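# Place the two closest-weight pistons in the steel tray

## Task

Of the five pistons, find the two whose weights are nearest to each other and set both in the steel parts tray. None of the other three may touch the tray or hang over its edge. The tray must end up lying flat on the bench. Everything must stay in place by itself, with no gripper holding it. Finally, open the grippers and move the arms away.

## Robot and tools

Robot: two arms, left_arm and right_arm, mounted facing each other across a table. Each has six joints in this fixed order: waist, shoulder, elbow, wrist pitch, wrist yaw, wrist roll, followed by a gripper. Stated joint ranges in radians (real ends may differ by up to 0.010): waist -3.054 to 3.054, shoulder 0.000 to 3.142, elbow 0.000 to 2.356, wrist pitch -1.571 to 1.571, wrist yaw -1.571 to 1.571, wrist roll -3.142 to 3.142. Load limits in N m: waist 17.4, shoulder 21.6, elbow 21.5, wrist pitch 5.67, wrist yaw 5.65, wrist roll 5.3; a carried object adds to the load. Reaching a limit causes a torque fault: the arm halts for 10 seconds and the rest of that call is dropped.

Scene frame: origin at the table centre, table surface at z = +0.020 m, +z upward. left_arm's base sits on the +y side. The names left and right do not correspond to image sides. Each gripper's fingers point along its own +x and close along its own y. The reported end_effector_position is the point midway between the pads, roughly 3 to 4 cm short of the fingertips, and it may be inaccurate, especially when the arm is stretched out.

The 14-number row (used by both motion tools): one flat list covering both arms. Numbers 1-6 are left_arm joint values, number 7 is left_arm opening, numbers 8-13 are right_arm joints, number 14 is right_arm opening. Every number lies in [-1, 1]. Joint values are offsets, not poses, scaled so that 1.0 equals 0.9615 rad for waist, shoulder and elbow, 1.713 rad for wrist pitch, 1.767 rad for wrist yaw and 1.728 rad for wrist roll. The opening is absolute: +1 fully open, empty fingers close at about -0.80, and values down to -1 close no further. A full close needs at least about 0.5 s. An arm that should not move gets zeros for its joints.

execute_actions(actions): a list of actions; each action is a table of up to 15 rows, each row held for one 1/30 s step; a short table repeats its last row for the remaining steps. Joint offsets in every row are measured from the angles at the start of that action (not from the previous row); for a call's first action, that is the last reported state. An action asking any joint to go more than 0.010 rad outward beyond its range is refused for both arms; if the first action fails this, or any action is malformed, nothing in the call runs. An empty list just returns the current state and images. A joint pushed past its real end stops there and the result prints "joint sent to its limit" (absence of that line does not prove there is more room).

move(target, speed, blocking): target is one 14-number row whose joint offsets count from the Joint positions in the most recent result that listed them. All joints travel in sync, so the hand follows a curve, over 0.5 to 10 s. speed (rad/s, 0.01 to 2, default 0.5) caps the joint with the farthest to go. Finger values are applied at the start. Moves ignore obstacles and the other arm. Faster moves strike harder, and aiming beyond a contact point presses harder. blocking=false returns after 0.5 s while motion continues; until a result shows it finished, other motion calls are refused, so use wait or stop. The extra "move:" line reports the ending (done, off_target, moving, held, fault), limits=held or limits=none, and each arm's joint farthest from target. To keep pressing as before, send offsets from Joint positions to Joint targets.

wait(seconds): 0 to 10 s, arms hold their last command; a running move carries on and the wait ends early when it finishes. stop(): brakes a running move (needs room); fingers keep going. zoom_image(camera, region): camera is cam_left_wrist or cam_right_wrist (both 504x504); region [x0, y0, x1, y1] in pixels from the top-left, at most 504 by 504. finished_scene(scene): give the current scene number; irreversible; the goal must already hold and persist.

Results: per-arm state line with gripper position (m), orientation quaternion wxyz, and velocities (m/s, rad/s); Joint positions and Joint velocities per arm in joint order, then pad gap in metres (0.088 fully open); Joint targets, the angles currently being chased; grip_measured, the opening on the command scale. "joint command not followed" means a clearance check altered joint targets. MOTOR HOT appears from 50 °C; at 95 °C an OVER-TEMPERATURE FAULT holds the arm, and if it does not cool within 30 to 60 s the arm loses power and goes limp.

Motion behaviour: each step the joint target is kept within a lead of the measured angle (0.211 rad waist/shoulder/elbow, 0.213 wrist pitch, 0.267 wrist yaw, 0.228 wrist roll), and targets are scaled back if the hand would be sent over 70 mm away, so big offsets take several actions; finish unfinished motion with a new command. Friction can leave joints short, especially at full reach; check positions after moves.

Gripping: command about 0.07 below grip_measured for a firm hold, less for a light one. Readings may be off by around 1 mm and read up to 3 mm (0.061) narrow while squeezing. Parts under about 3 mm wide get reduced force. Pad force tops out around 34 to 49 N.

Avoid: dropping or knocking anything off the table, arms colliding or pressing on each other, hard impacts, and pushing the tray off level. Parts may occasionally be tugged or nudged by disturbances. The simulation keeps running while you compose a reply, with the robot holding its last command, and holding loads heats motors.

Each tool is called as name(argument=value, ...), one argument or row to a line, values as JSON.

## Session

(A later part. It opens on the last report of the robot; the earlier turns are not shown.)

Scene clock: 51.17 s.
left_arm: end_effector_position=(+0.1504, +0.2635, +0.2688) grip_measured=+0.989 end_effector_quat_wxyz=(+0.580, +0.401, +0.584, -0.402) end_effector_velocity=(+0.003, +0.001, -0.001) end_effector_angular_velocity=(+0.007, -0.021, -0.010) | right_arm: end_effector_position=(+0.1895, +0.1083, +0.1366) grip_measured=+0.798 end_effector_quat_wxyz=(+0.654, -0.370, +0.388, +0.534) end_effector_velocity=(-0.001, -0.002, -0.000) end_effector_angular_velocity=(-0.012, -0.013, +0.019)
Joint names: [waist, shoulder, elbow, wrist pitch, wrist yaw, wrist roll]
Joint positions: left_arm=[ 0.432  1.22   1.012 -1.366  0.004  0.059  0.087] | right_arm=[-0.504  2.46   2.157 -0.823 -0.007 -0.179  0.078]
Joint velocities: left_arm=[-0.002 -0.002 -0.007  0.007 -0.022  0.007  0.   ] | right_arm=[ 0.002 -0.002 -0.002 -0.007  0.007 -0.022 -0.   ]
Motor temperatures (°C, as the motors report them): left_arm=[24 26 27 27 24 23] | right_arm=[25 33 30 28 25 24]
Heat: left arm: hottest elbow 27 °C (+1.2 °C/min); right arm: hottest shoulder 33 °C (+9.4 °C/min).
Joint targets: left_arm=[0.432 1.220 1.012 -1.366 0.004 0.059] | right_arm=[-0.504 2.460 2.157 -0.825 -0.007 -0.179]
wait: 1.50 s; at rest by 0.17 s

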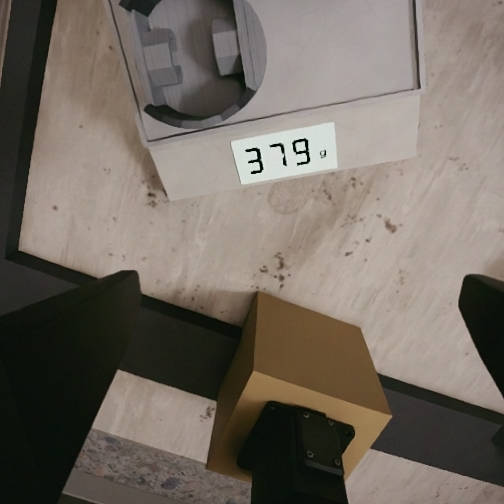

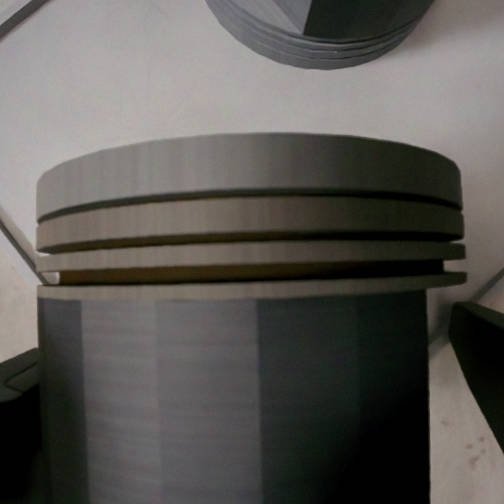

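move(
  target=[0,0,0,0,0,0,1, 0,0,0,0,0,0,1],
  speed=0.12,
)

wait(
  seconds=2,
)

Scene clock: 52.20 s.
left_arm: end_effector_position=(+0.1504, +0.2635, +0.2688) grip_measured=+0.989 end_effector_quat_wxyz=(+0.580, +0.401, +0.584, -0.402) end_effector_velocity=(-0.002, +0.005, -0.000) end_effector_angular_velocity=(+0.023, +0.002, -0.010) | right_arm: end_effector_position=(+0.1895, +0.1083, +0.1366) grip_measured=+1.000 end_effector_quat_wxyz=(+0.654, -0.370, +0.388, +0.534) end_effector_velocity=(+0.003, +0.000, +0.001) end_effector_angular_velocity=(+0.004, -0.012, +0.001)
Joint names: [waist, shoulder, elbow, wrist pitch, wrist yaw, wrist roll]
Joint positions: left_arm=[ 0.432  1.22   1.012 -1.366  0.004  0.059  0.087] | right_arm=[-0.504  2.46   2.157 -0.823 -0.007 -0.179  0.088]
Joint velocities: left_arm=[-0.002 -0.002 -0.002 -0.022 -0.007  0.007 -0.   ] | right_arm=[-0.002 -0.002 -0.002  0.007  0.007 -0.007  0.   ]
Motor temperatures (°C, as the motors report them): left_arm=[24 26 27 27 24 23] | right_arm=[25 34 30 28 25 24]
Heat: left arm: hottest elbow 27 °C (+1.1 °C/min); right arm: hottest shoulder 34 °C (+10.3 °C/min).
Joint targets: left_arm=[0.432 1.220 1.012 -1.366 0.004 0.059] | right_arm=[-0.504 2.460 2.157 -0.823 -0.007 -0.179]
move: done; limits=none; left_arm: farthest joint: the waist, 0.000 radians from its target (0.000 radians at the start); right_arm: farthest joint: the waist, 0.000 radians from its target (0.000 radians at the start)

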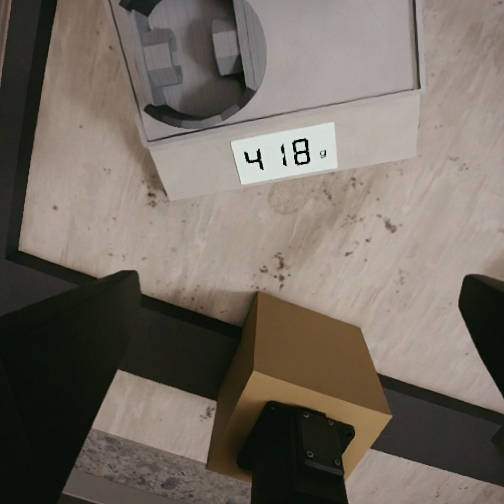

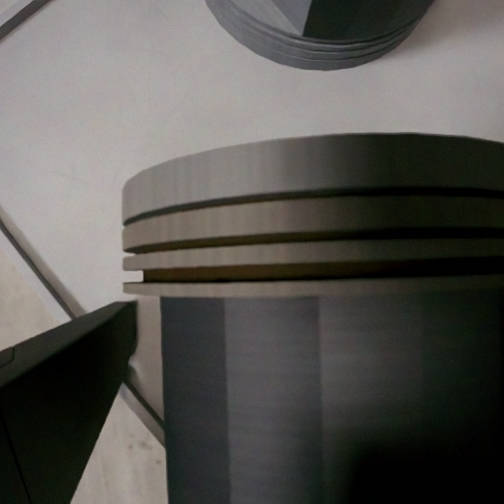

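Scene clock: 54.20 s.
left_arm: end_effector_position=(+0.1504, +0.2635, +0.2688) grip_measured=+0.989 end_effector_quat_wxyz=(+0.580, +0.401, +0.584, -0.402) end_effector_velocity=(+0.001, -0.001, -0.001) end_effector_angular_velocity=(+0.001, -0.008, +0.020) | right_arm: end_effector_position=(+0.1895, +0.1083, +0.1366) grip_measured=+1.000 end_effector_quat_wxyz=(+0.654, -0.370, +0.388, +0.534) end_effector_velocity=(-0.001, -0.005, -0.002) end_effector_angular_velocity=(-0.018, +0.016, -0.006)
Joint names: [waist, shoulder, elbow, wrist pitch, wrist yaw, wrist roll]
Joint positions: left_arm=[ 0.432  1.22   1.012 -1.366  0.004  0.059  0.087] | right_arm=[-0.504  2.46   2.157 -0.823 -0.007 -0.179  0.088]
Joint velocities: left_arm=[-0.002  0.002 -0.002  0.007 -0.007 -0.022 -0.   ] | right_arm=[-0.002 -0.002 -0.002 -0.022 -0.007  0.007  0.   ]
Motor temperatures (°C, as the motors report them): left_arm=[24 26 27 27 24 23] | right_arm=[25 35 30 28 25 24]
Heat: left arm: hottest elbow 27 °C (+1.1 °C/min); right arm: hottest shoulder 35 °C (+11.1 °C/min).
Joint targets: left_arm=[0.432 1.220 1.012 -1.366 0.004 0.059] | right_arm=[-0.504 2.460 2.157 -0.823 -0.007 -0.179]
wait: 2.00 s; at rest by 0.17 s

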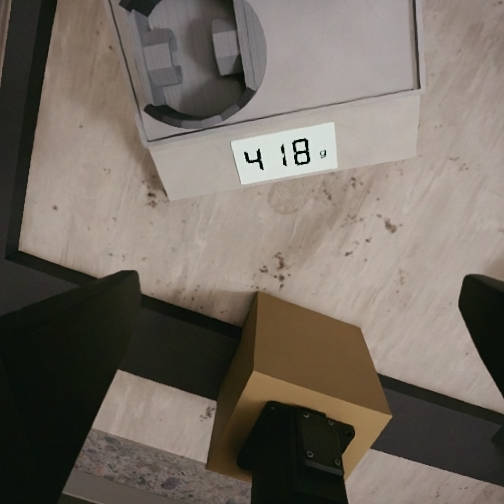

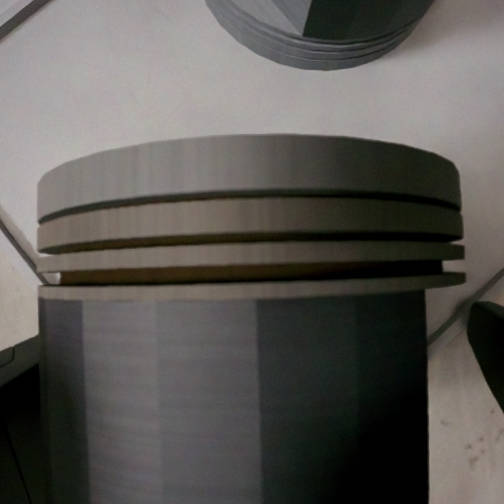

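wait(
  seconds=2,
)

Scene clock: 56.40 s.
left_arm: end_effector_position=(+0.1504, +0.2635, +0.2688) grip_measured=+0.989 end_effector_quat_wxyz=(+0.580, +0.401, +0.584, -0.402) end_effector_velocity=(+0.003, +0.000, -0.001) end_effector_angular_velocity=(+0.007, -0.021, +0.005) | right_arm: end_effector_position=(+0.1895, +0.1083, +0.1366) grip_measured=+1.000 end_effector_quat_wxyz=(+0.654, -0.370, +0.388, +0.534) end_effector_velocity=(-0.001, -0.004, +0.000) end_effector_angular_velocity=(-0.015, +0.009, +0.007)
Joint names: [waist, shoulder, elbow, wrist pitch, wrist yaw, wrist roll]
Joint positions: left_arm=[ 0.432  1.22   1.012 -1.366  0.004  0.059  0.087] | right_arm=[-0.504  2.46   2.157 -0.823 -0.007 -0.179  0.088]
Joint velocities: left_arm=[-0.002  0.002 -0.002  0.007 -0.022 -0.007  0.   ] | right_arm=[-0.002 -0.002  0.002 -0.022 -0.007 -0.007  0.   ]
Motor temperatures (°C, as the motors report them): left_arm=[24 26 27 27 24 23] | right_arm=[25 36 30 28 25 24]
Heat: left arm: hottest elbow 27 °C (+1.1 °C/min); right arm: hottest shoulder 36 °C (+11.7 °C/min).
Joint targets: left_arm=[0.432 1.220 1.012 -1.366 0.004 0.059] | right_arm=[-0.504 2.460 2.157 -0.823 -0.007 -0.179]
wait: 2.00 s; at rest from the start

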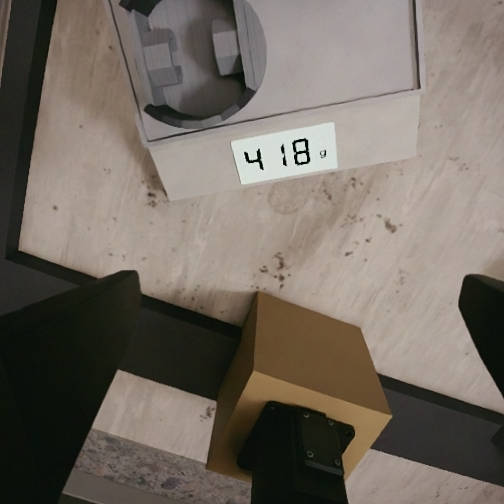

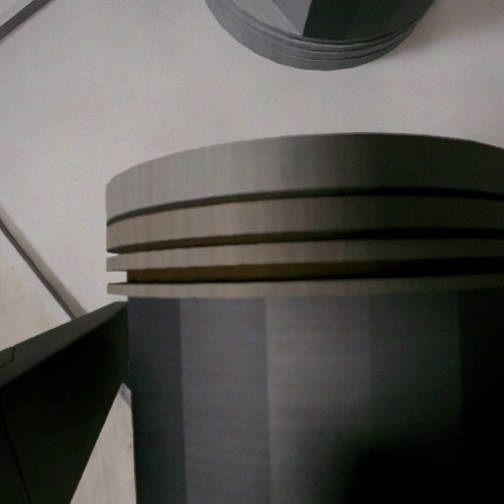

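wait(
  seconds=2,
)

Scene clock: 58.90 s.
left_arm: end_effector_position=(+0.1504, +0.2635, +0.2688) grip_measured=+0.989 end_effector_quat_wxyz=(+0.580, +0.401, +0.584, -0.402) end_effector_velocity=(+0.003, +0.000, +0.001) end_effector_angular_velocity=(-0.002, -0.025, -0.010) | right_arm: end_effector_position=(+0.1895, +0.1083, +0.1366) grip_measured=+1.000 end_effector_quat_wxyz=(+0.654, -0.370, +0.388, +0.534) end_effector_velocity=(-0.004, +0.002, +0.001) end_effector_angular_velocity=(+0.012, +0.013, +0.019)
Joint names: [waist, shoulder, elbow, wrist pitch, wrist yaw, wrist roll]
Joint positions: left_arm=[ 0.432  1.22   1.012 -1.366  0.004  0.059  0.087] | right_arm=[-0.504  2.46   2.157 -0.823 -0.007 -0.179  0.088]
Joint velocities: left_arm=[-0.002 -0.007 -0.002  0.007 -0.022  0.007 -0.   ] | right_arm=[ 0.002 -0.002 -0.002  0.007 -0.022 -0.007  0.   ]
Motor temperatures (°C, as the motors report them): left_arm=[24 26 28 27 24 23] | right_arm=[25 37 30 28 25 24]
Heat: left arm: hottest elbow 28 °C (+2.0 °C/min); right arm: hottest shoulder 37 °C (+12.2 °C/min).
Joint targets: left_arm=[0.432 1.220 1.012 -1.366 0.004 0.059] | right_arm=[-0.504 2.460 2.157 -0.823 -0.007 -0.179]
wait: 2.00 s; at rest from the start

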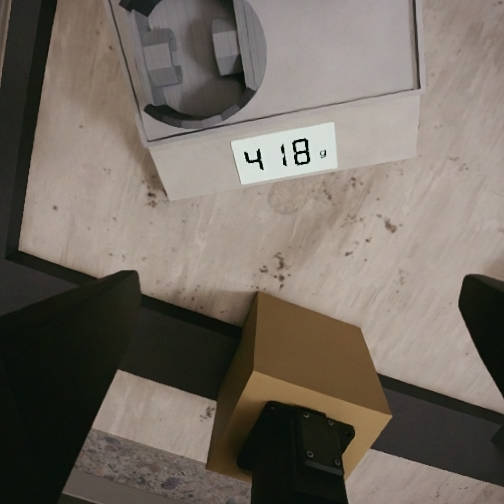

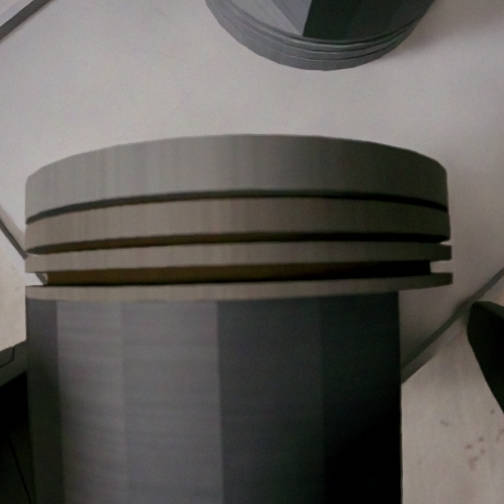

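move(
  target=[0,0,0,0,0,0,1, 0,0,0,0,0,0,0.22],
  speed=0.12,
)

Scene clock: 60.43 s.
left_arm: end_effector_position=(+0.1504, +0.2635, +0.2688) grip_measured=+0.989 end_effector_quat_wxyz=(+0.580, +0.401, +0.584, -0.402) end_effector_velocity=(-0.000, +0.002, -0.000) end_effector_angular_velocity=(+0.010, -0.004, +0.034) | right_arm: end_effector_position=(+0.1892, +0.1084, +0.1366) grip_measured=+0.292 end_effector_quat_wxyz=(+0.654, -0.370, +0.388, +0.534) end_effector_velocity=(-0.003, -0.004, -0.002) end_effector_angular_velocity=(-0.016, +0.023, +0.014)
Joint names: [waist, shoulder, elbow, wrist pitch, wrist yaw, wrist roll]
Joint positions: left_arm=[ 0.432  1.22   1.012 -1.366  0.004  0.059  0.087] | right_arm=[-0.504  2.46   2.157 -0.823 -0.008 -0.179  0.053]
Joint velocities: left_arm=[-0.002 -0.002 -0.002 -0.007 -0.007 -0.037 -0.   ] | right_arm=[-0.002 -0.002 -0.002 -0.022 -0.022 -0.007 -0.   ]
Motor temperatures (°C, as the motors report them): left_arm=[24 26 28 27 24 23] | right_arm=[25 37 30 28 25 24]
Heat: left arm: hottest elbow 28 °C (+2.0 °C/min); right arm: hottest shoulder 37 °C (+12.1 °C/min).
Joint targets: left_arm=[0.432 1.220 1.012 -1.366 0.004 0.059] | right_arm=[-0.504 2.460 2.157 -0.822 -0.007 -0.179]
move: done; limits=none; left_arm: farthest joint: the waist, 0.000 radians from its target (0.000 radians at the start); right_arm: farthest joint: the wrist yaw, 0.001 radians from its target (0.000 radians at the start)

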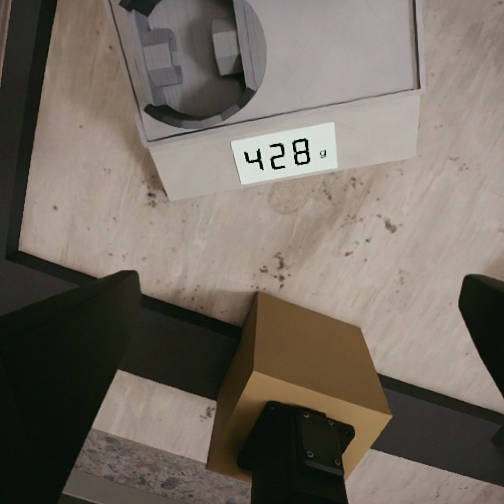

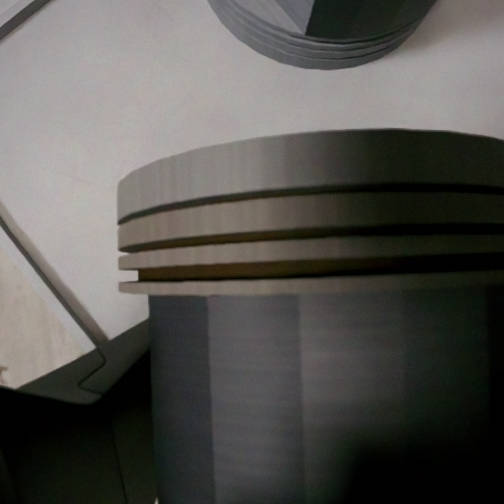

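move(
  target=[0,0,0,0,0,0,1, 0.024,0.097,0.194,-0.057,0,0,0.22],
  speed=0.2,
)

Scene clock: 62.50 s.
left_arm: end_effector_position=(+0.1504, +0.2635, +0.2688) grip_measured=+0.989 end_effector_quat_wxyz=(+0.580, +0.401, +0.584, -0.402) end_effector_velocity=(-0.002, +0.005, -0.000) end_effector_angular_velocity=(+0.023, +0.002, +0.020) | right_arm: end_effector_position=(+0.1818, +0.1234, +0.1445) grip_measured=+0.292 end_effector_quat_wxyz=(+0.648, -0.374, +0.385, +0.540) end_effector_velocity=(-0.001, +0.002, +0.003) end_effector_angular_velocity=(+0.018, +0.018, +0.000)
Joint names: [waist, shoulder, elbow, wrist pitch, wrist yaw, wrist roll]
Joint positions: left_arm=[ 0.432  1.22   1.012 -1.366  0.004  0.059  0.087] | right_arm=[-0.484  2.536  2.329 -0.92  -0.008 -0.179  0.053]
Joint velocities: left_arm=[-0.002 -0.002 -0.002 -0.022 -0.007 -0.022  0.   ] | right_arm=[-0.002 -0.002  0.002  0.007 -0.022  0.007  0.   ]
Motor temperatures (°C, as the motors report them): left_arm=[24 26 28 27 24 23] | right_arm=[25 38 31 28 25 24]
Heat: left arm: hottest elbow 28 °C (+2.0 °C/min); right arm: hottest shoulder 38 °C (+12.1 °C/min).
Joint targets: left_arm=[0.432 1.220 1.012 -1.366 0.004 0.059] | right_arm=[-0.481 2.553 2.344 -0.920 -0.008 -0.179]
move: off_target (right_arm); limits=none; left_arm: farthest joint: the waist, 0.000 radians from its target (0.000 radians at the start); right_arm: farthest joint: the shoulder, 0.017 radians from its target (0.093 radians at the start)

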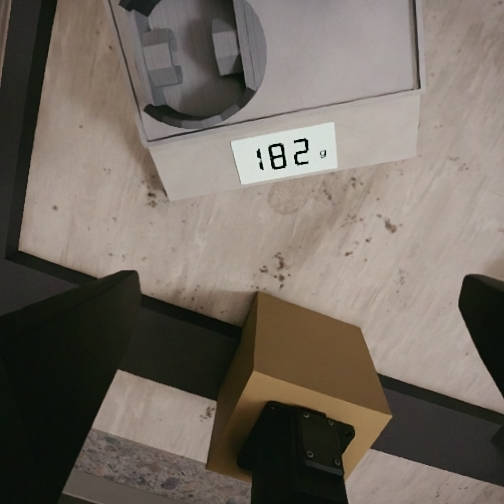

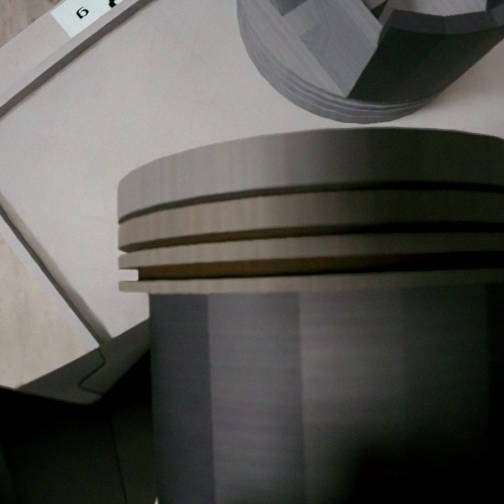

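move(
  target=[0,0,0,0,0,0,1, 0,0.01,-0.042,0.019,0,0,0.22],
  speed=0.06,
)

Scene clock: 63.67 s.
left_arm: end_effector_position=(+0.1504, +0.2635, +0.2688) grip_measured=+0.989 end_effector_quat_wxyz=(+0.580, +0.401, +0.584, -0.402) end_effector_velocity=(-0.003, +0.001, -0.000) end_effector_angular_velocity=(+0.004, +0.010, +0.000) | right_arm: end_effector_position=(+0.1816, +0.1229, +0.1370) grip_measured=+0.292 end_effector_quat_wxyz=(+0.647, -0.375, +0.386, +0.540) end_effector_velocity=(+0.002, -0.003, -0.002) end_effector_angular_velocity=(-0.013, +0.000, -0.012)
Joint names: [waist, shoulder, elbow, wrist pitch, wrist yaw, wrist roll]
Joint positions: left_arm=[ 0.432  1.22   1.012 -1.366  0.004  0.059  0.087] | right_arm=[-0.484  2.536  2.3   -0.895 -0.008 -0.179  0.053]
Joint velocities: left_arm=[-0.007 -0.002 -0.002 -0.007  0.007 -0.007 -0.   ] | right_arm=[-0.002 -0.002 -0.007 -0.007  0.007  0.007 -0.   ]
Motor temperatures (°C, as the motors report them): left_arm=[24 26 28 27 24 23] | right_arm=[25 38 31 28 25 24]
Heat: left arm: hottest elbow 28 °C (+2.0 °C/min); right arm: hottest shoulder 38 °C (+12.1 °C/min).
Joint targets: left_arm=[0.432 1.220 1.012 -1.366 0.004 0.059] | right_arm=[-0.484 2.546 2.288 -0.888 -0.008 -0.179]
move: off_target (right_arm); limits=none; left_arm: farthest joint: the waist, 0.000 radians from its target (0.000 radians at the start); right_arm: farthest joint: the elbow, 0.012 radians from its target (0.040 radians at the start)

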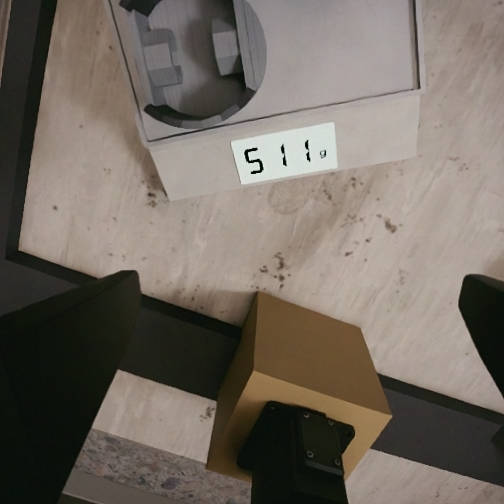

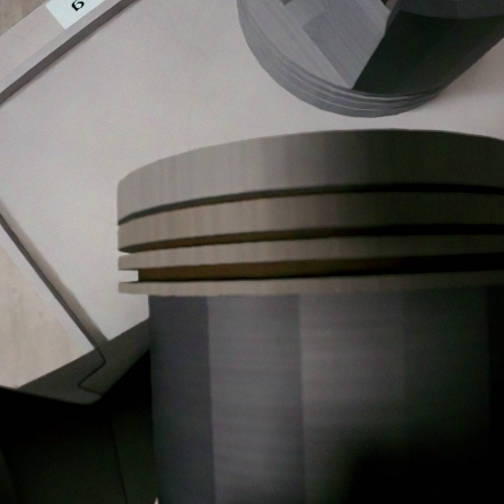

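move(
  target=[0,0,0,0,0,0,1, 0,0,0,0,0,0,0.7],
  speed=0.06,
)

wait(
  seconds=2,
)

Scene clock: 64.63 s.
left_arm: end_effector_position=(+0.1504, +0.2635, +0.2688) grip_measured=+0.989 end_effector_quat_wxyz=(+0.580, +0.401, +0.584, -0.402) end_effector_velocity=(-0.004, +0.004, -0.000) end_effector_angular_velocity=(+0.017, +0.016, +0.005) | right_arm: end_effector_position=(+0.1820, +0.1235, +0.1373) grip_measured=+0.697 end_effector_quat_wxyz=(+0.648, -0.374, +0.385, +0.540) end_effector_velocity=(-0.000, -0.002, -0.003) end_effector_angular_velocity=(-0.009, +0.013, -0.006)
Joint names: [waist, shoulder, elbow, wrist pitch, wrist yaw, wrist roll]
Joint positions: left_arm=[ 0.432  1.22   1.012 -1.366  0.004  0.059  0.087] | right_arm=[-0.484  2.536  2.3   -0.892 -0.008 -0.179  0.073]
Joint velocities: left_arm=[-0.002 -0.002 -0.002 -0.022  0.007 -0.007 -0.   ] | right_arm=[-0.002  0.002 -0.002 -0.007 -0.007  0.007  0.   ]
Motor temperatures (°C, as the motors report them): left_arm=[24 26 28 27 24 23] | right_arm=[25 38 31 28 25 24]
Heat: left arm: hottest elbow 28 °C (+2.0 °C/min); right arm: hottest shoulder 38 °C (+12.1 °C/min).
Joint targets: left_arm=[0.432 1.220 1.012 -1.366 0.004 0.059] | right_arm=[-0.483 2.536 2.301 -0.895 -0.008 -0.179]
move: done; limits=none; left_arm: farthest joint: the waist, 0.000 radians from its target (0.000 radians at the start); right_arm: farthest joint: the wrist pitch, 0.003 radians from its target (0.000 radians at the start)

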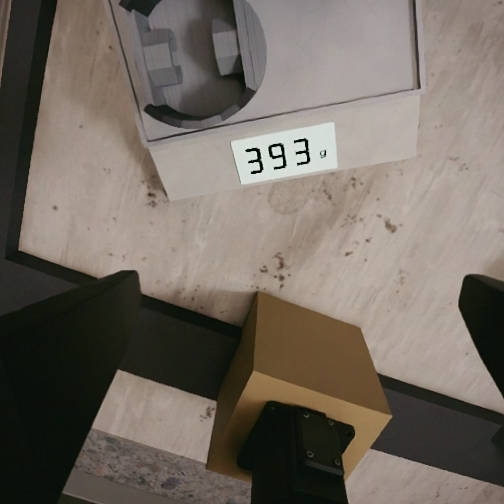

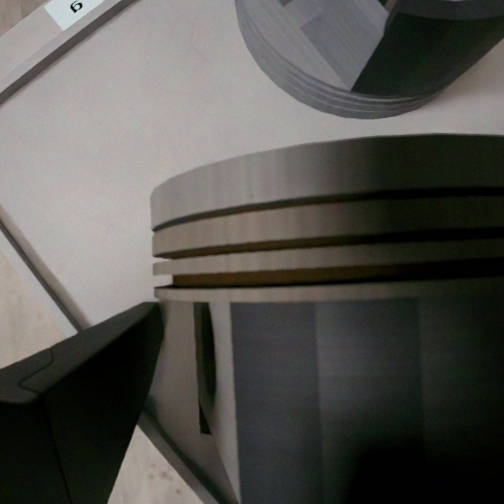

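Scene clock: 66.63 s.
left_arm: end_effector_position=(+0.1504, +0.2635, +0.2688) grip_measured=+0.989 end_effector_quat_wxyz=(+0.580, +0.401, +0.584, -0.402) end_effector_velocity=(-0.001, +0.002, +0.001) end_effector_angular_velocity=(+0.005, -0.006, -0.000) | right_arm: end_effector_position=(+0.1820, +0.1235, +0.1373) grip_measured=+0.698 end_effector_quat_wxyz=(+0.648, -0.374, +0.385, +0.540) end_effector_velocity=(-0.000, -0.002, -0.000) end_effector_angular_velocity=(-0.008, -0.001, +0.021)
Joint names: [waist, shoulder, elbow, wrist pitch, wrist yaw, wrist roll]
Joint positions: left_arm=[ 0.432  1.22   1.012 -1.366  0.004  0.059  0.087] | right_arm=[-0.484  2.536  2.3   -0.892 -0.008 -0.179  0.073]
Joint velocities: left_arm=[-0.007 -0.007 -0.002 -0.007 -0.007 -0.007 -0.   ] | right_arm=[-0.002 -0.002 -0.002 -0.007 -0.007 -0.022 -0.   ]
Motor temperatures (°C, as the motors report them): left_arm=[24 26 28 27 24 23] | right_arm=[25 39 31 28 25 24]
Heat: left arm: hottest elbow 28 °C (+2.0 °C/min); right arm: hottest shoulder 39 °C (+13.1 °C/min).
Joint targets: left_arm=[0.432 1.220 1.012 -1.366 0.004 0.059] | right_arm=[-0.483 2.536 2.301 -0.895 -0.008 -0.179]
wait: 2.00 s; at rest by 0.17 s

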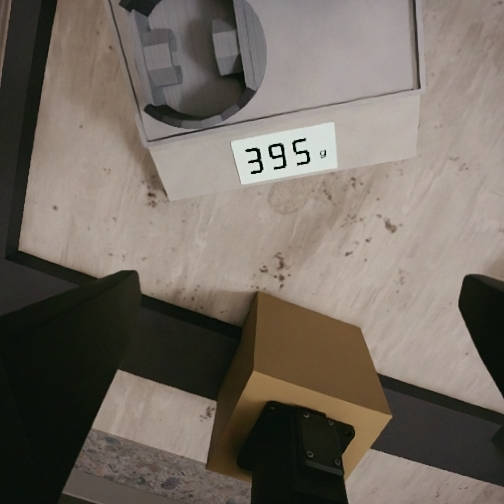

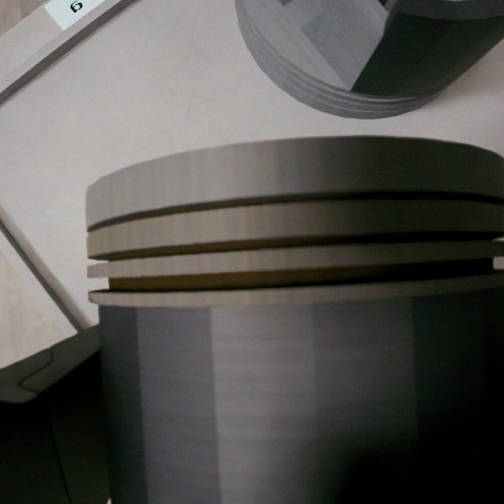

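move(
  target=[0,0,0,0,0,0,1, 0,0,0,0,0,0,1],
  speed=0.06,
)

wait(
  seconds=1.5,
)

Scene clock: 67.60 s.
left_arm: end_effector_position=(+0.1504, +0.2635, +0.2688) grip_measured=+0.989 end_effector_quat_wxyz=(+0.580, +0.401, +0.584, -0.402) end_effector_velocity=(+0.002, +0.003, +0.001) end_effector_angular_velocity=(+0.011, -0.019, +0.005) | right_arm: end_effector_position=(+0.1820, +0.1235, +0.1373) grip_measured=+1.000 end_effector_quat_wxyz=(+0.648, -0.374, +0.385, +0.540) end_effector_velocity=(-0.004, -0.004, -0.002) end_effector_angular_velocity=(-0.018, +0.016, -0.001)
Joint names: [waist, shoulder, elbow, wrist pitch, wrist yaw, wrist roll]
Joint positions: left_arm=[ 0.432  1.22   1.012 -1.366  0.004  0.059  0.087] | right_arm=[-0.484  2.536  2.3   -0.892 -0.008 -0.179  0.088]
Joint velocities: left_arm=[-0.002 -0.007 -0.002 -0.007 -0.022 -0.007 -0.   ] | right_arm=[ 0.002 -0.002 -0.002 -0.022 -0.007  0.007  0.   ]
Motor temperatures (°C, as the motors report them): left_arm=[24 26 28 27 24 23] | right_arm=[25 39 31 28 25 24]
Heat: left arm: hottest elbow 28 °C (+2.0 °C/min); right arm: hottest shoulder 39 °C (+13.1 °C/min).
Joint targets: left_arm=[0.432 1.220 1.012 -1.366 0.004 0.059] | right_arm=[-0.484 2.536 2.300 -0.892 -0.008 -0.179]
move: done; limits=none; left_arm: farthest joint: the waist, 0.000 radians from its target (0.000 radians at the start); right_arm: farthest joint: the waist, 0.000 radians from its target (0.000 radians at the start)

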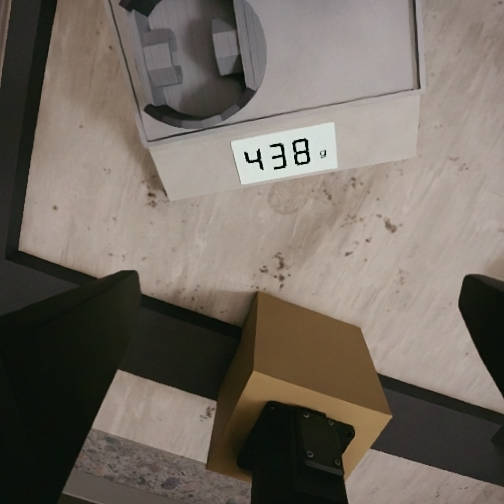

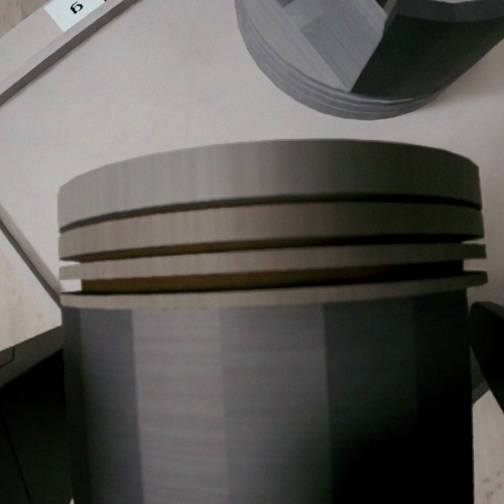

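Scene clock: 69.10 s.
left_arm: end_effector_position=(+0.1504, +0.2635, +0.2688) grip_measured=+0.989 end_effector_quat_wxyz=(+0.580, +0.401, +0.584, -0.402) end_effector_velocity=(-0.004, +0.004, -0.000) end_effector_angular_velocity=(+0.017, +0.016, +0.000) | right_arm: end_effector_position=(+0.1820, +0.1235, +0.1373) grip_measured=+1.000 end_effector_quat_wxyz=(+0.648, -0.374, +0.385, +0.540) end_effector_velocity=(-0.000, -0.002, -0.000) end_effector_angular_velocity=(-0.006, +0.005, +0.007)
Joint names: [waist, shoulder, elbow, wrist pitch, wrist yaw, wrist roll]
Joint positions: left_arm=[ 0.432  1.22   1.012 -1.366  0.004  0.059  0.087] | right_arm=[-0.484  2.536  2.3   -0.892 -0.008 -0.179  0.088]
Joint velocities: left_arm=[-0.007 -0.002 -0.002 -0.022  0.007 -0.007 -0.   ] | right_arm=[-0.002 -0.002 -0.002 -0.007 -0.007 -0.007  0.   ]
Motor temperatures (°C, as the motors report them): left_arm=[24 26 28 27 24 23] | right_arm=[25 40 31 28 25 24]
Heat: left arm: hottest elbow 28 °C (+2.0 °C/min); right arm: hottest shoulder 40 °C (+14.2 °C/min).
Joint targets: left_arm=[0.432 1.220 1.012 -1.366 0.004 0.059] | right_arm=[-0.484 2.536 2.300 -0.892 -0.008 -0.179]
wait: 1.50 s; at rest by 0.17 s

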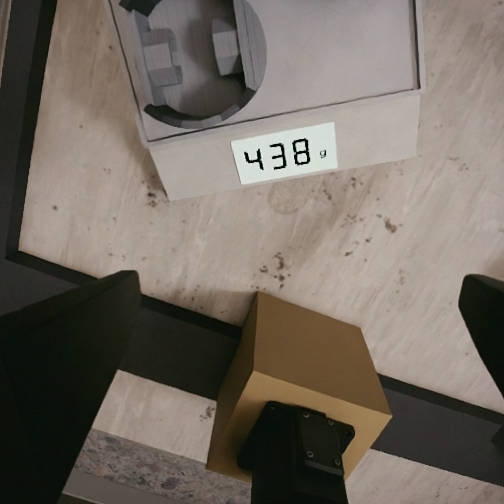

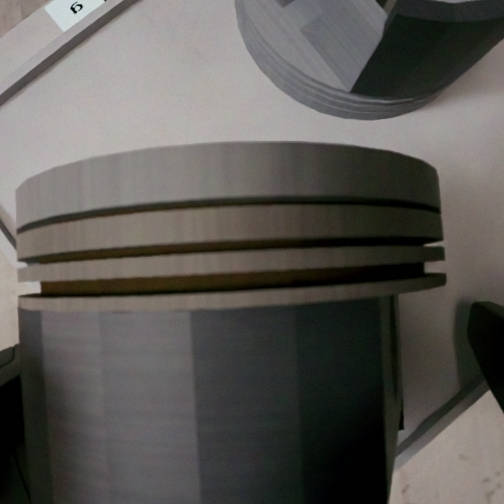

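move(
  target=[0,0,0,0,0,0,1, 0,-0.15,0,0,0,0,1],
  speed=0.2,
)

wait(
  seconds=1.5,
)

Scene clock: 70.83 s.
left_arm: end_effector_position=(+0.1504, +0.2635, +0.2688) grip_measured=+0.989 end_effector_quat_wxyz=(+0.580, +0.401, +0.584, -0.402) end_effector_velocity=(-0.002, +0.002, -0.000) end_effector_angular_velocity=(+0.004, +0.010, +0.024) | right_arm: end_effector_position=(+0.1824, +0.1246, +0.2107) grip_measured=+1.000 end_effector_quat_wxyz=(+0.677, -0.344, +0.338, +0.556) end_effector_velocity=(+0.003, -0.003, -0.000) end_effector_angular_velocity=(-0.009, -0.003, +0.015)
Joint names: [waist, shoulder, elbow, wrist pitch, wrist yaw, wrist roll]
Joint positions: left_arm=[ 0.432  1.22   1.012 -1.366  0.004  0.059  0.087] | right_arm=[-0.484  2.406  2.3   -0.892 -0.008 -0.179  0.088]
Joint velocities: left_arm=[ 0.002 -0.002 -0.002 -0.007  0.007 -0.022 -0.   ] | right_arm=[-0.007 -0.002 -0.002 -0.007 -0.007 -0.022  0.   ]
Motor temperatures (°C, as the motors report them): left_arm=[24 26 28 27 24 23] | right_arm=[25 41 31 28 25 24]
Heat: left arm: hottest elbow 28 °C (+2.0 °C/min); right arm: hottest shoulder 41 °C (+15.0 °C/min).
Joint targets: left_arm=[0.432 1.220 1.012 -1.366 0.004 0.059] | right_arm=[-0.484 2.392 2.300 -0.892 -0.008 -0.179]
move: off_target (right_arm); limits=none; left_arm: farthest joint: the waist, 0.000 radians from its target (0.000 radians at the start); right_arm: farthest joint: the shoulder, 0.014 radians from its target (0.145 radians at the start)

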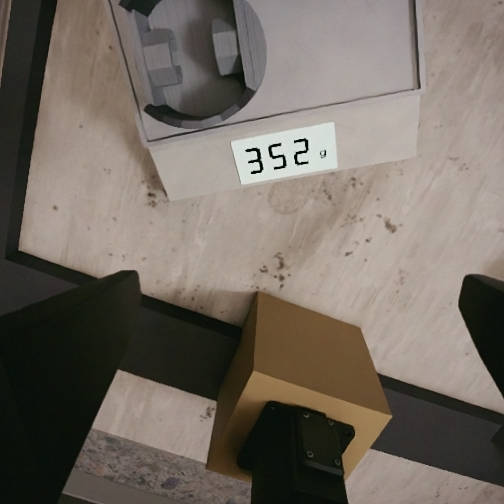

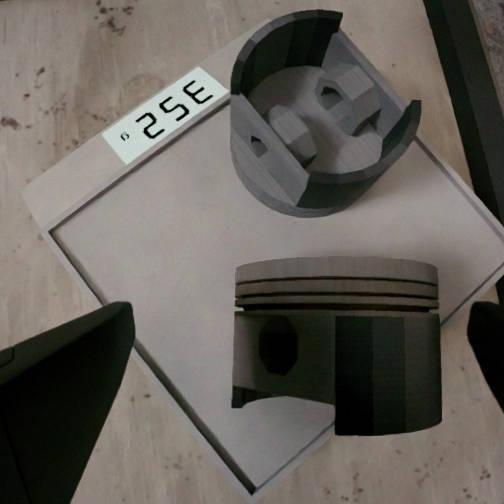

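Scene clock: 72.33 s.
left_arm: end_effector_position=(+0.1504, +0.2635, +0.2688) grip_measured=+0.989 end_effector_quat_wxyz=(+0.580, +0.401, +0.584, -0.402) end_effector_velocity=(-0.002, +0.001, -0.000) end_effector_angular_velocity=(+0.004, +0.010, +0.005) | right_arm: end_effector_position=(+0.1824, +0.1246, +0.2107) grip_measured=+1.000 end_effector_quat_wxyz=(+0.677, -0.344, +0.338, +0.556) end_effector_velocity=(-0.001, -0.004, -0.002) end_effector_angular_velocity=(-0.020, +0.009, +0.008)
Joint names: [waist, shoulder, elbow, wrist pitch, wrist yaw, wrist roll]
Joint positions: left_arm=[ 0.432  1.22   1.012 -1.366  0.004  0.059  0.087] | right_arm=[-0.484  2.406  2.3   -0.892 -0.008 -0.179  0.088]
Joint velocities: left_arm=[-0.002 -0.002 -0.002 -0.007  0.007 -0.007 -0.   ] | right_arm=[-0.002 -0.002 -0.002 -0.022 -0.007 -0.007  0.   ]
Motor temperatures (°C, as the motors report them): left_arm=[24 26 28 27 24 23] | right_arm=[25 41 31 28 25 24]
Heat: left arm: hottest elbow 28 °C (+1.0 °C/min); right arm: hottest shoulder 41 °C (+15.3 °C/min).
Joint targets: left_arm=[0.432 1.220 1.012 -1.366 0.004 0.059] | right_arm=[-0.484 2.392 2.300 -0.892 -0.008 -0.179]
wait: 1.50 s; at rest by 0.17 s

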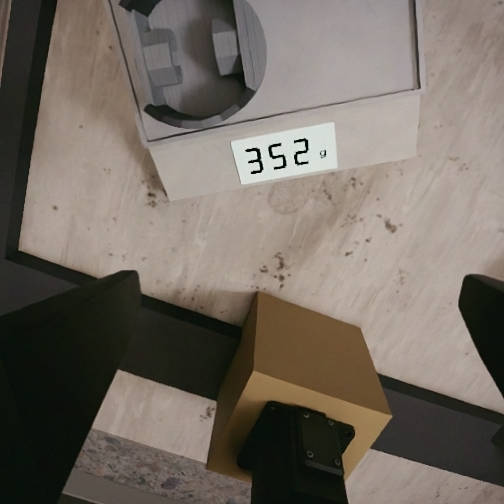

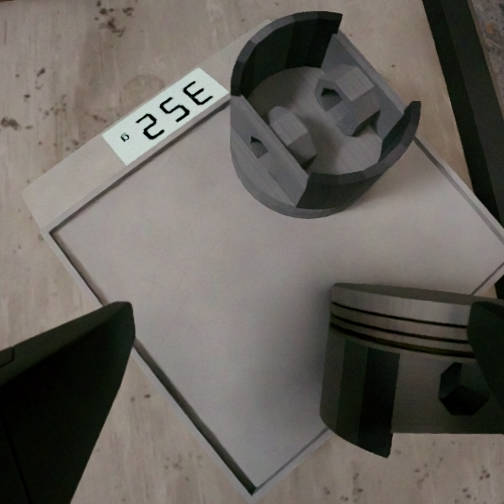

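wait(
  seconds=0,
)

Scene clock: 72.50 s.
left_arm: end_effector_position=(+0.1504, +0.2635, +0.2688) grip_measured=+0.989 end_effector_quat_wxyz=(+0.580, +0.401, +0.584, -0.402) end_effector_velocity=(-0.002, +0.005, -0.000) end_effector_angular_velocity=(+0.023, +0.002, -0.000) | right_arm: end_effector_position=(+0.1824, +0.1246, +0.2107) grip_measured=+1.000 end_effector_quat_wxyz=(+0.677, -0.344, +0.338, +0.556) end_effector_velocity=(+0.003, +0.000, +0.001) end_effector_angular_velocity=(+0.004, -0.012, -0.000)
Joint names: [waist, shoulder, elbow, wrist pitch, wrist yaw, wrist roll]
Joint positions: left_arm=[ 0.432  1.22   1.012 -1.366  0.004  0.059  0.087] | right_arm=[-0.484  2.406  2.3   -0.892 -0.008 -0.179  0.088]
Joint velocities: left_arm=[-0.007 -0.002 -0.002 -0.022 -0.007 -0.007 -0.   ] | right_arm=[-0.002 -0.002 -0.002  0.007  0.007 -0.007  0.   ]
Motor temperatures (°C, as the motors report them): left_arm=[24 26 28 27 24 23] | right_arm=[25 42 31 28 25 24]
Heat: left arm: hottest elbow 28 °C (+1.0 °C/min); right arm: hottest shoulder 42 °C (+16.3 °C/min).
Joint targets: left_arm=[0.432 1.220 1.012 -1.366 0.004 0.059] | right_arm=[-0.484 2.392 2.300 -0.892 -0.008 -0.179]

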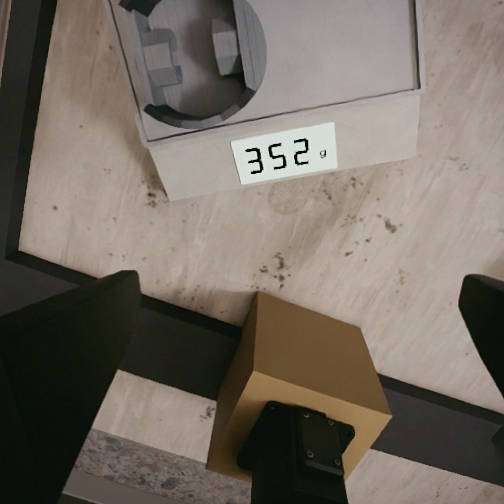

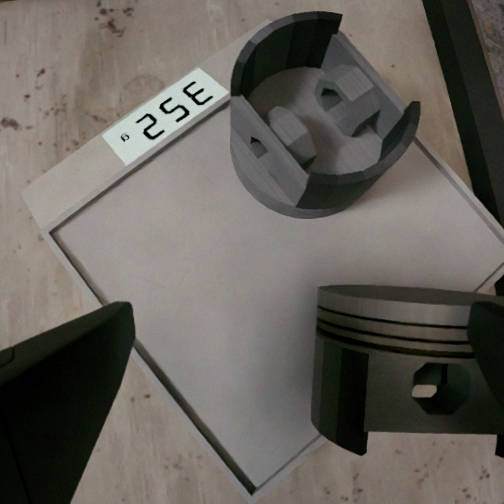

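wait(
  seconds=1,
)

wait(
  seconds=0.3,
)

Scene clock: 73.80 s.
left_arm: end_effector_position=(+0.1504, +0.2635, +0.2688) grip_measured=+0.989 end_effector_quat_wxyz=(+0.580, +0.401, +0.584, -0.402) end_effector_velocity=(+0.001, +0.003, -0.000) end_effector_angular_velocity=(+0.010, -0.004, +0.010) | right_arm: end_effector_position=(+0.1824, +0.1246, +0.2107) grip_measured=+1.000 end_effector_quat_wxyz=(+0.677, -0.344, +0.338, +0.556) end_effector_velocity=(+0.005, -0.001, +0.001) end_effector_angular_velocity=(+0.004, -0.012, -0.005)
Joint names: [waist, shoulder, elbow, wrist pitch, wrist yaw, wrist roll]
Joint positions: left_arm=[ 0.432  1.22   1.012 -1.366  0.004  0.059  0.087] | right_arm=[-0.484  2.406  2.3   -0.892 -0.008 -0.179  0.088]
Joint velocities: left_arm=[ 0.002 -0.002 -0.002 -0.007 -0.007 -0.007  0.   ] | right_arm=[-0.007 -0.002 -0.002  0.007  0.007 -0.007  0.   ]
Motor temperatures (°C, as the motors report them): left_arm=[24 26 28 27 24 23] | right_arm=[25 42 31 28 25 24]
Heat: left arm: hottest elbow 28 °C (+1.0 °C/min); right arm: hottest shoulder 42 °C (+16.2 °C/min).
Joint targets: left_arm=[0.432 1.220 1.012 -1.366 0.004 0.059] | right_arm=[-0.484 2.392 2.300 -0.892 -0.008 -0.179]
wait: 1.00 s; at rest from the start

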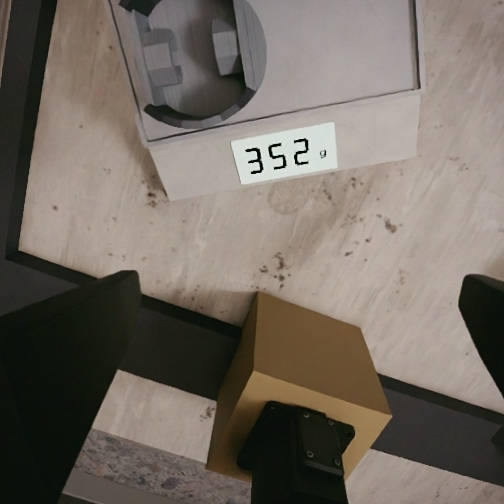

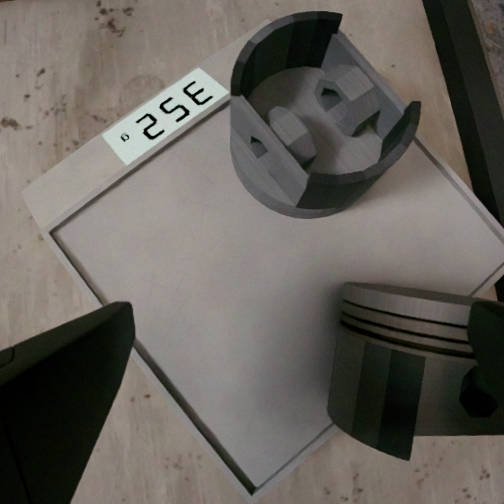

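Scene clock: 74.10 s.
left_arm: end_effector_position=(+0.1504, +0.2635, +0.2688) grip_measured=+0.989 end_effector_quat_wxyz=(+0.580, +0.401, +0.584, -0.402) end_effector_velocity=(-0.002, +0.001, -0.000) end_effector_angular_velocity=(+0.004, +0.010, +0.020) | right_arm: end_effector_position=(+0.1824, +0.1246, +0.2107) grip_measured=+1.000 end_effector_quat_wxyz=(+0.677, -0.344, +0.338, +0.556) end_effector_velocity=(-0.001, -0.004, -0.002) end_effector_angular_velocity=(-0.023, +0.001, +0.020)
Joint names: [waist, shoulder, elbow, wrist pitch, wrist yaw, wrist roll]
Joint positions: left_arm=[ 0.432  1.22   1.012 -1.366  0.004  0.059  0.087] | right_arm=[-0.484  2.406  2.3   -0.892 -0.008 -0.179  0.088]
Joint velocities: left_arm=[-0.002 -0.002 -0.002 -0.007  0.007 -0.022 -0.   ] | right_arm=[-0.002 -0.002 -0.002 -0.022 -0.007 -0.022  0.   ]
Motor temperatures (°C, as the motors report them): left_arm=[24 26 28 27 24 23] | right_arm=[25 42 31 28 25 24]
Heat: left arm: hottest elbow 28 °C (+1.0 °C/min); right arm: hottest shoulder 42 °C (+16.1 °C/min).
Joint targets: left_arm=[0.432 1.220 1.012 -1.366 0.004 0.059] | right_arm=[-0.484 2.392 2.300 -0.892 -0.008 -0.179]
wait: 0.30 s; at rest by 0.17 s

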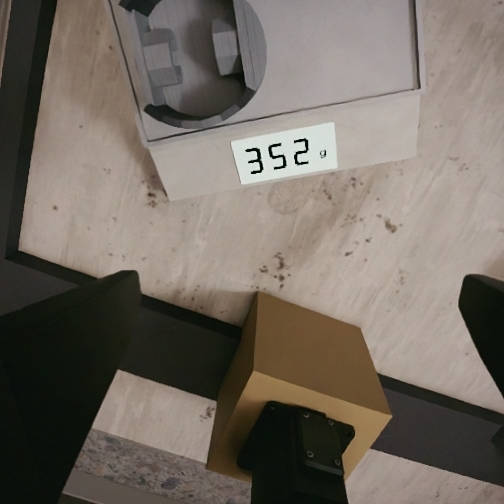

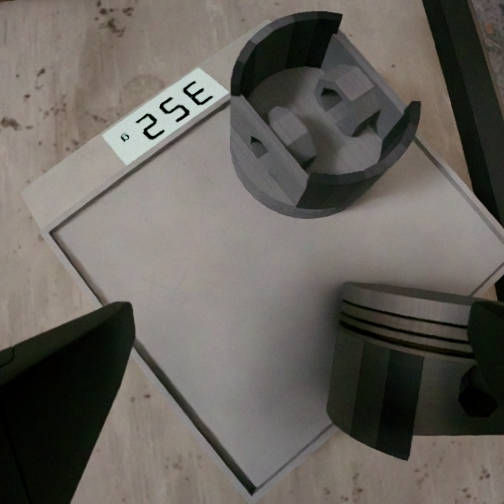

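move(
  target=[0,0,0,0,0,0,1, -0.105,-0.014,-0.05,0,0,0.03,1],
  speed=0.3,
)

Scene clock: 75.43 s.
left_arm: end_effector_position=(+0.1504, +0.2635, +0.2688) grip_measured=+0.989 end_effector_quat_wxyz=(+0.580, +0.401, +0.584, -0.402) end_effector_velocity=(+0.001, +0.003, -0.001) end_effector_angular_velocity=(+0.020, -0.015, -0.000) | right_arm: end_effector_position=(+0.2366, +0.0987, +0.1974) grip_measured=+1.000 end_effector_quat_wxyz=(+0.705, -0.317, +0.381, +0.507) end_effector_velocity=(-0.003, -0.001, -0.002) end_effector_angular_velocity=(-0.007, +0.014, -0.000)
Joint names: [waist, shoulder, elbow, wrist pitch, wrist yaw, wrist roll]
Joint positions: left_arm=[ 0.432  1.22   1.012 -1.366  0.004  0.059  0.087] | right_arm=[-0.587  2.406  2.264 -0.892 -0.008 -0.13   0.088]
Joint velocities: left_arm=[-0.007  0.002 -0.002 -0.007 -0.022 -0.007 -0.   ] | right_arm=[ 0.002 -0.002 -0.007 -0.007 -0.007  0.007  0.   ]
Motor temperatures (°C, as the motors report them): left_arm=[24 26 28 27 24 23] | right_arm=[25 43 31 28 25 24]
Heat: left arm: hottest elbow 28 °C (+1.0 °C/min); right arm: hottest shoulder 43 °C (+16.0 °C/min).
Joint targets: left_arm=[0.432 1.220 1.012 -1.366 0.004 0.059] | right_arm=[-0.585 2.393 2.252 -0.892 -0.008 -0.127]
move: off_target (right_arm); limits=none; left_arm: farthest joint: the waist, 0.000 radians from its target (0.000 radians at the start); right_arm: farthest joint: the shoulder, 0.014 radians from its target (0.014 radians at the start)

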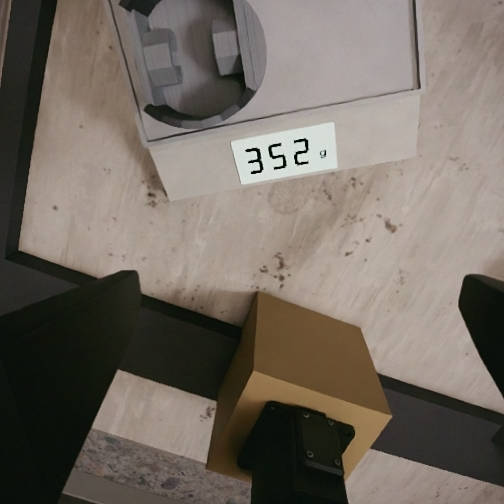

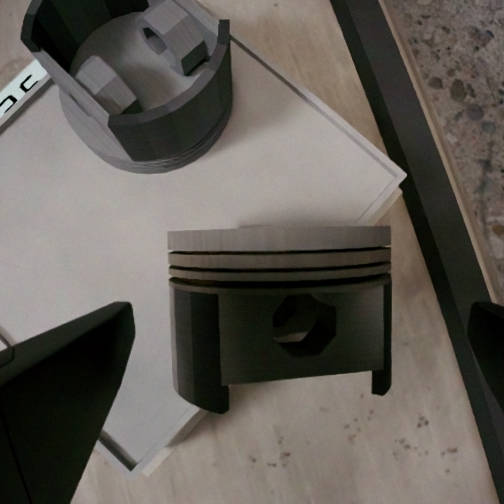

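move(
  target=[0,0,0,0,0,0,1, 0.007,0.122,0,0,0,0,1],
  speed=0.25,
)

Scene clock: 76.63 s.
left_arm: end_effector_position=(+0.1504, +0.2635, +0.2688) grip_measured=+0.989 end_effector_quat_wxyz=(+0.580, +0.401, +0.584, -0.402) end_effector_velocity=(-0.004, +0.004, +0.001) end_effector_angular_velocity=(+0.013, +0.014, +0.005) | right_arm: end_effector_position=(+0.2340, +0.0983, +0.1426) grip_measured=+1.000 end_effector_quat_wxyz=(+0.681, -0.339, +0.417, +0.497) end_effector_velocity=(-0.000, -0.002, +0.003) end_effector_angular_velocity=(-0.001, +0.004, +0.007)
Joint names: [waist, shoulder, elbow, wrist pitch, wrist yaw, wrist roll]
Joint positions: left_arm=[ 0.432  1.22   1.012 -1.366  0.004  0.059  0.087] | right_arm=[-0.583  2.504  2.264 -0.892 -0.008 -0.13   0.088]
Joint velocities: left_arm=[-0.002 -0.007 -0.002 -0.022  0.007 -0.007 -0.   ] | right_arm=[-0.002 -0.007 -0.002 -0.007 -0.007 -0.007  0.   ]
Motor temperatures (°C, as the motors report them): left_arm=[24 26 28 27 24 23] | right_arm=[25 43 31 28 25 24]
Heat: left arm: hottest elbow 28 °C (+1.0 °C/min); right arm: hottest shoulder 43 °C (+16.2 °C/min).
Joint targets: left_arm=[0.432 1.220 1.012 -1.366 0.004 0.059] | right_arm=[-0.580 2.524 2.264 -0.892 -0.008 -0.131]
move: off_target (right_arm); limits=none; left_arm: farthest joint: the waist, 0.000 radians from its target (0.000 radians at the start); right_arm: farthest joint: the shoulder, 0.019 radians from its target (0.117 radians at the start)

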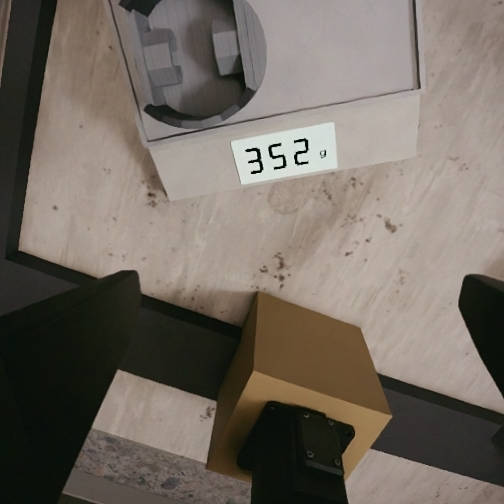

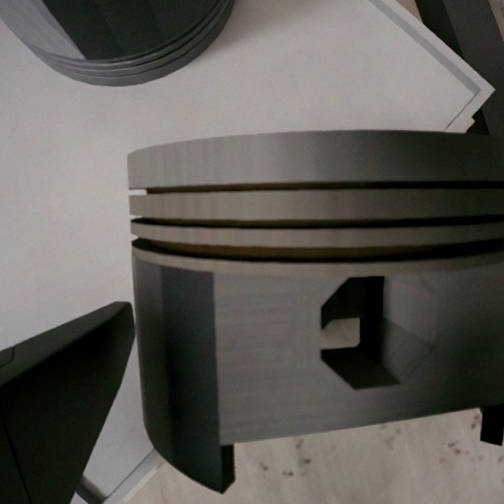

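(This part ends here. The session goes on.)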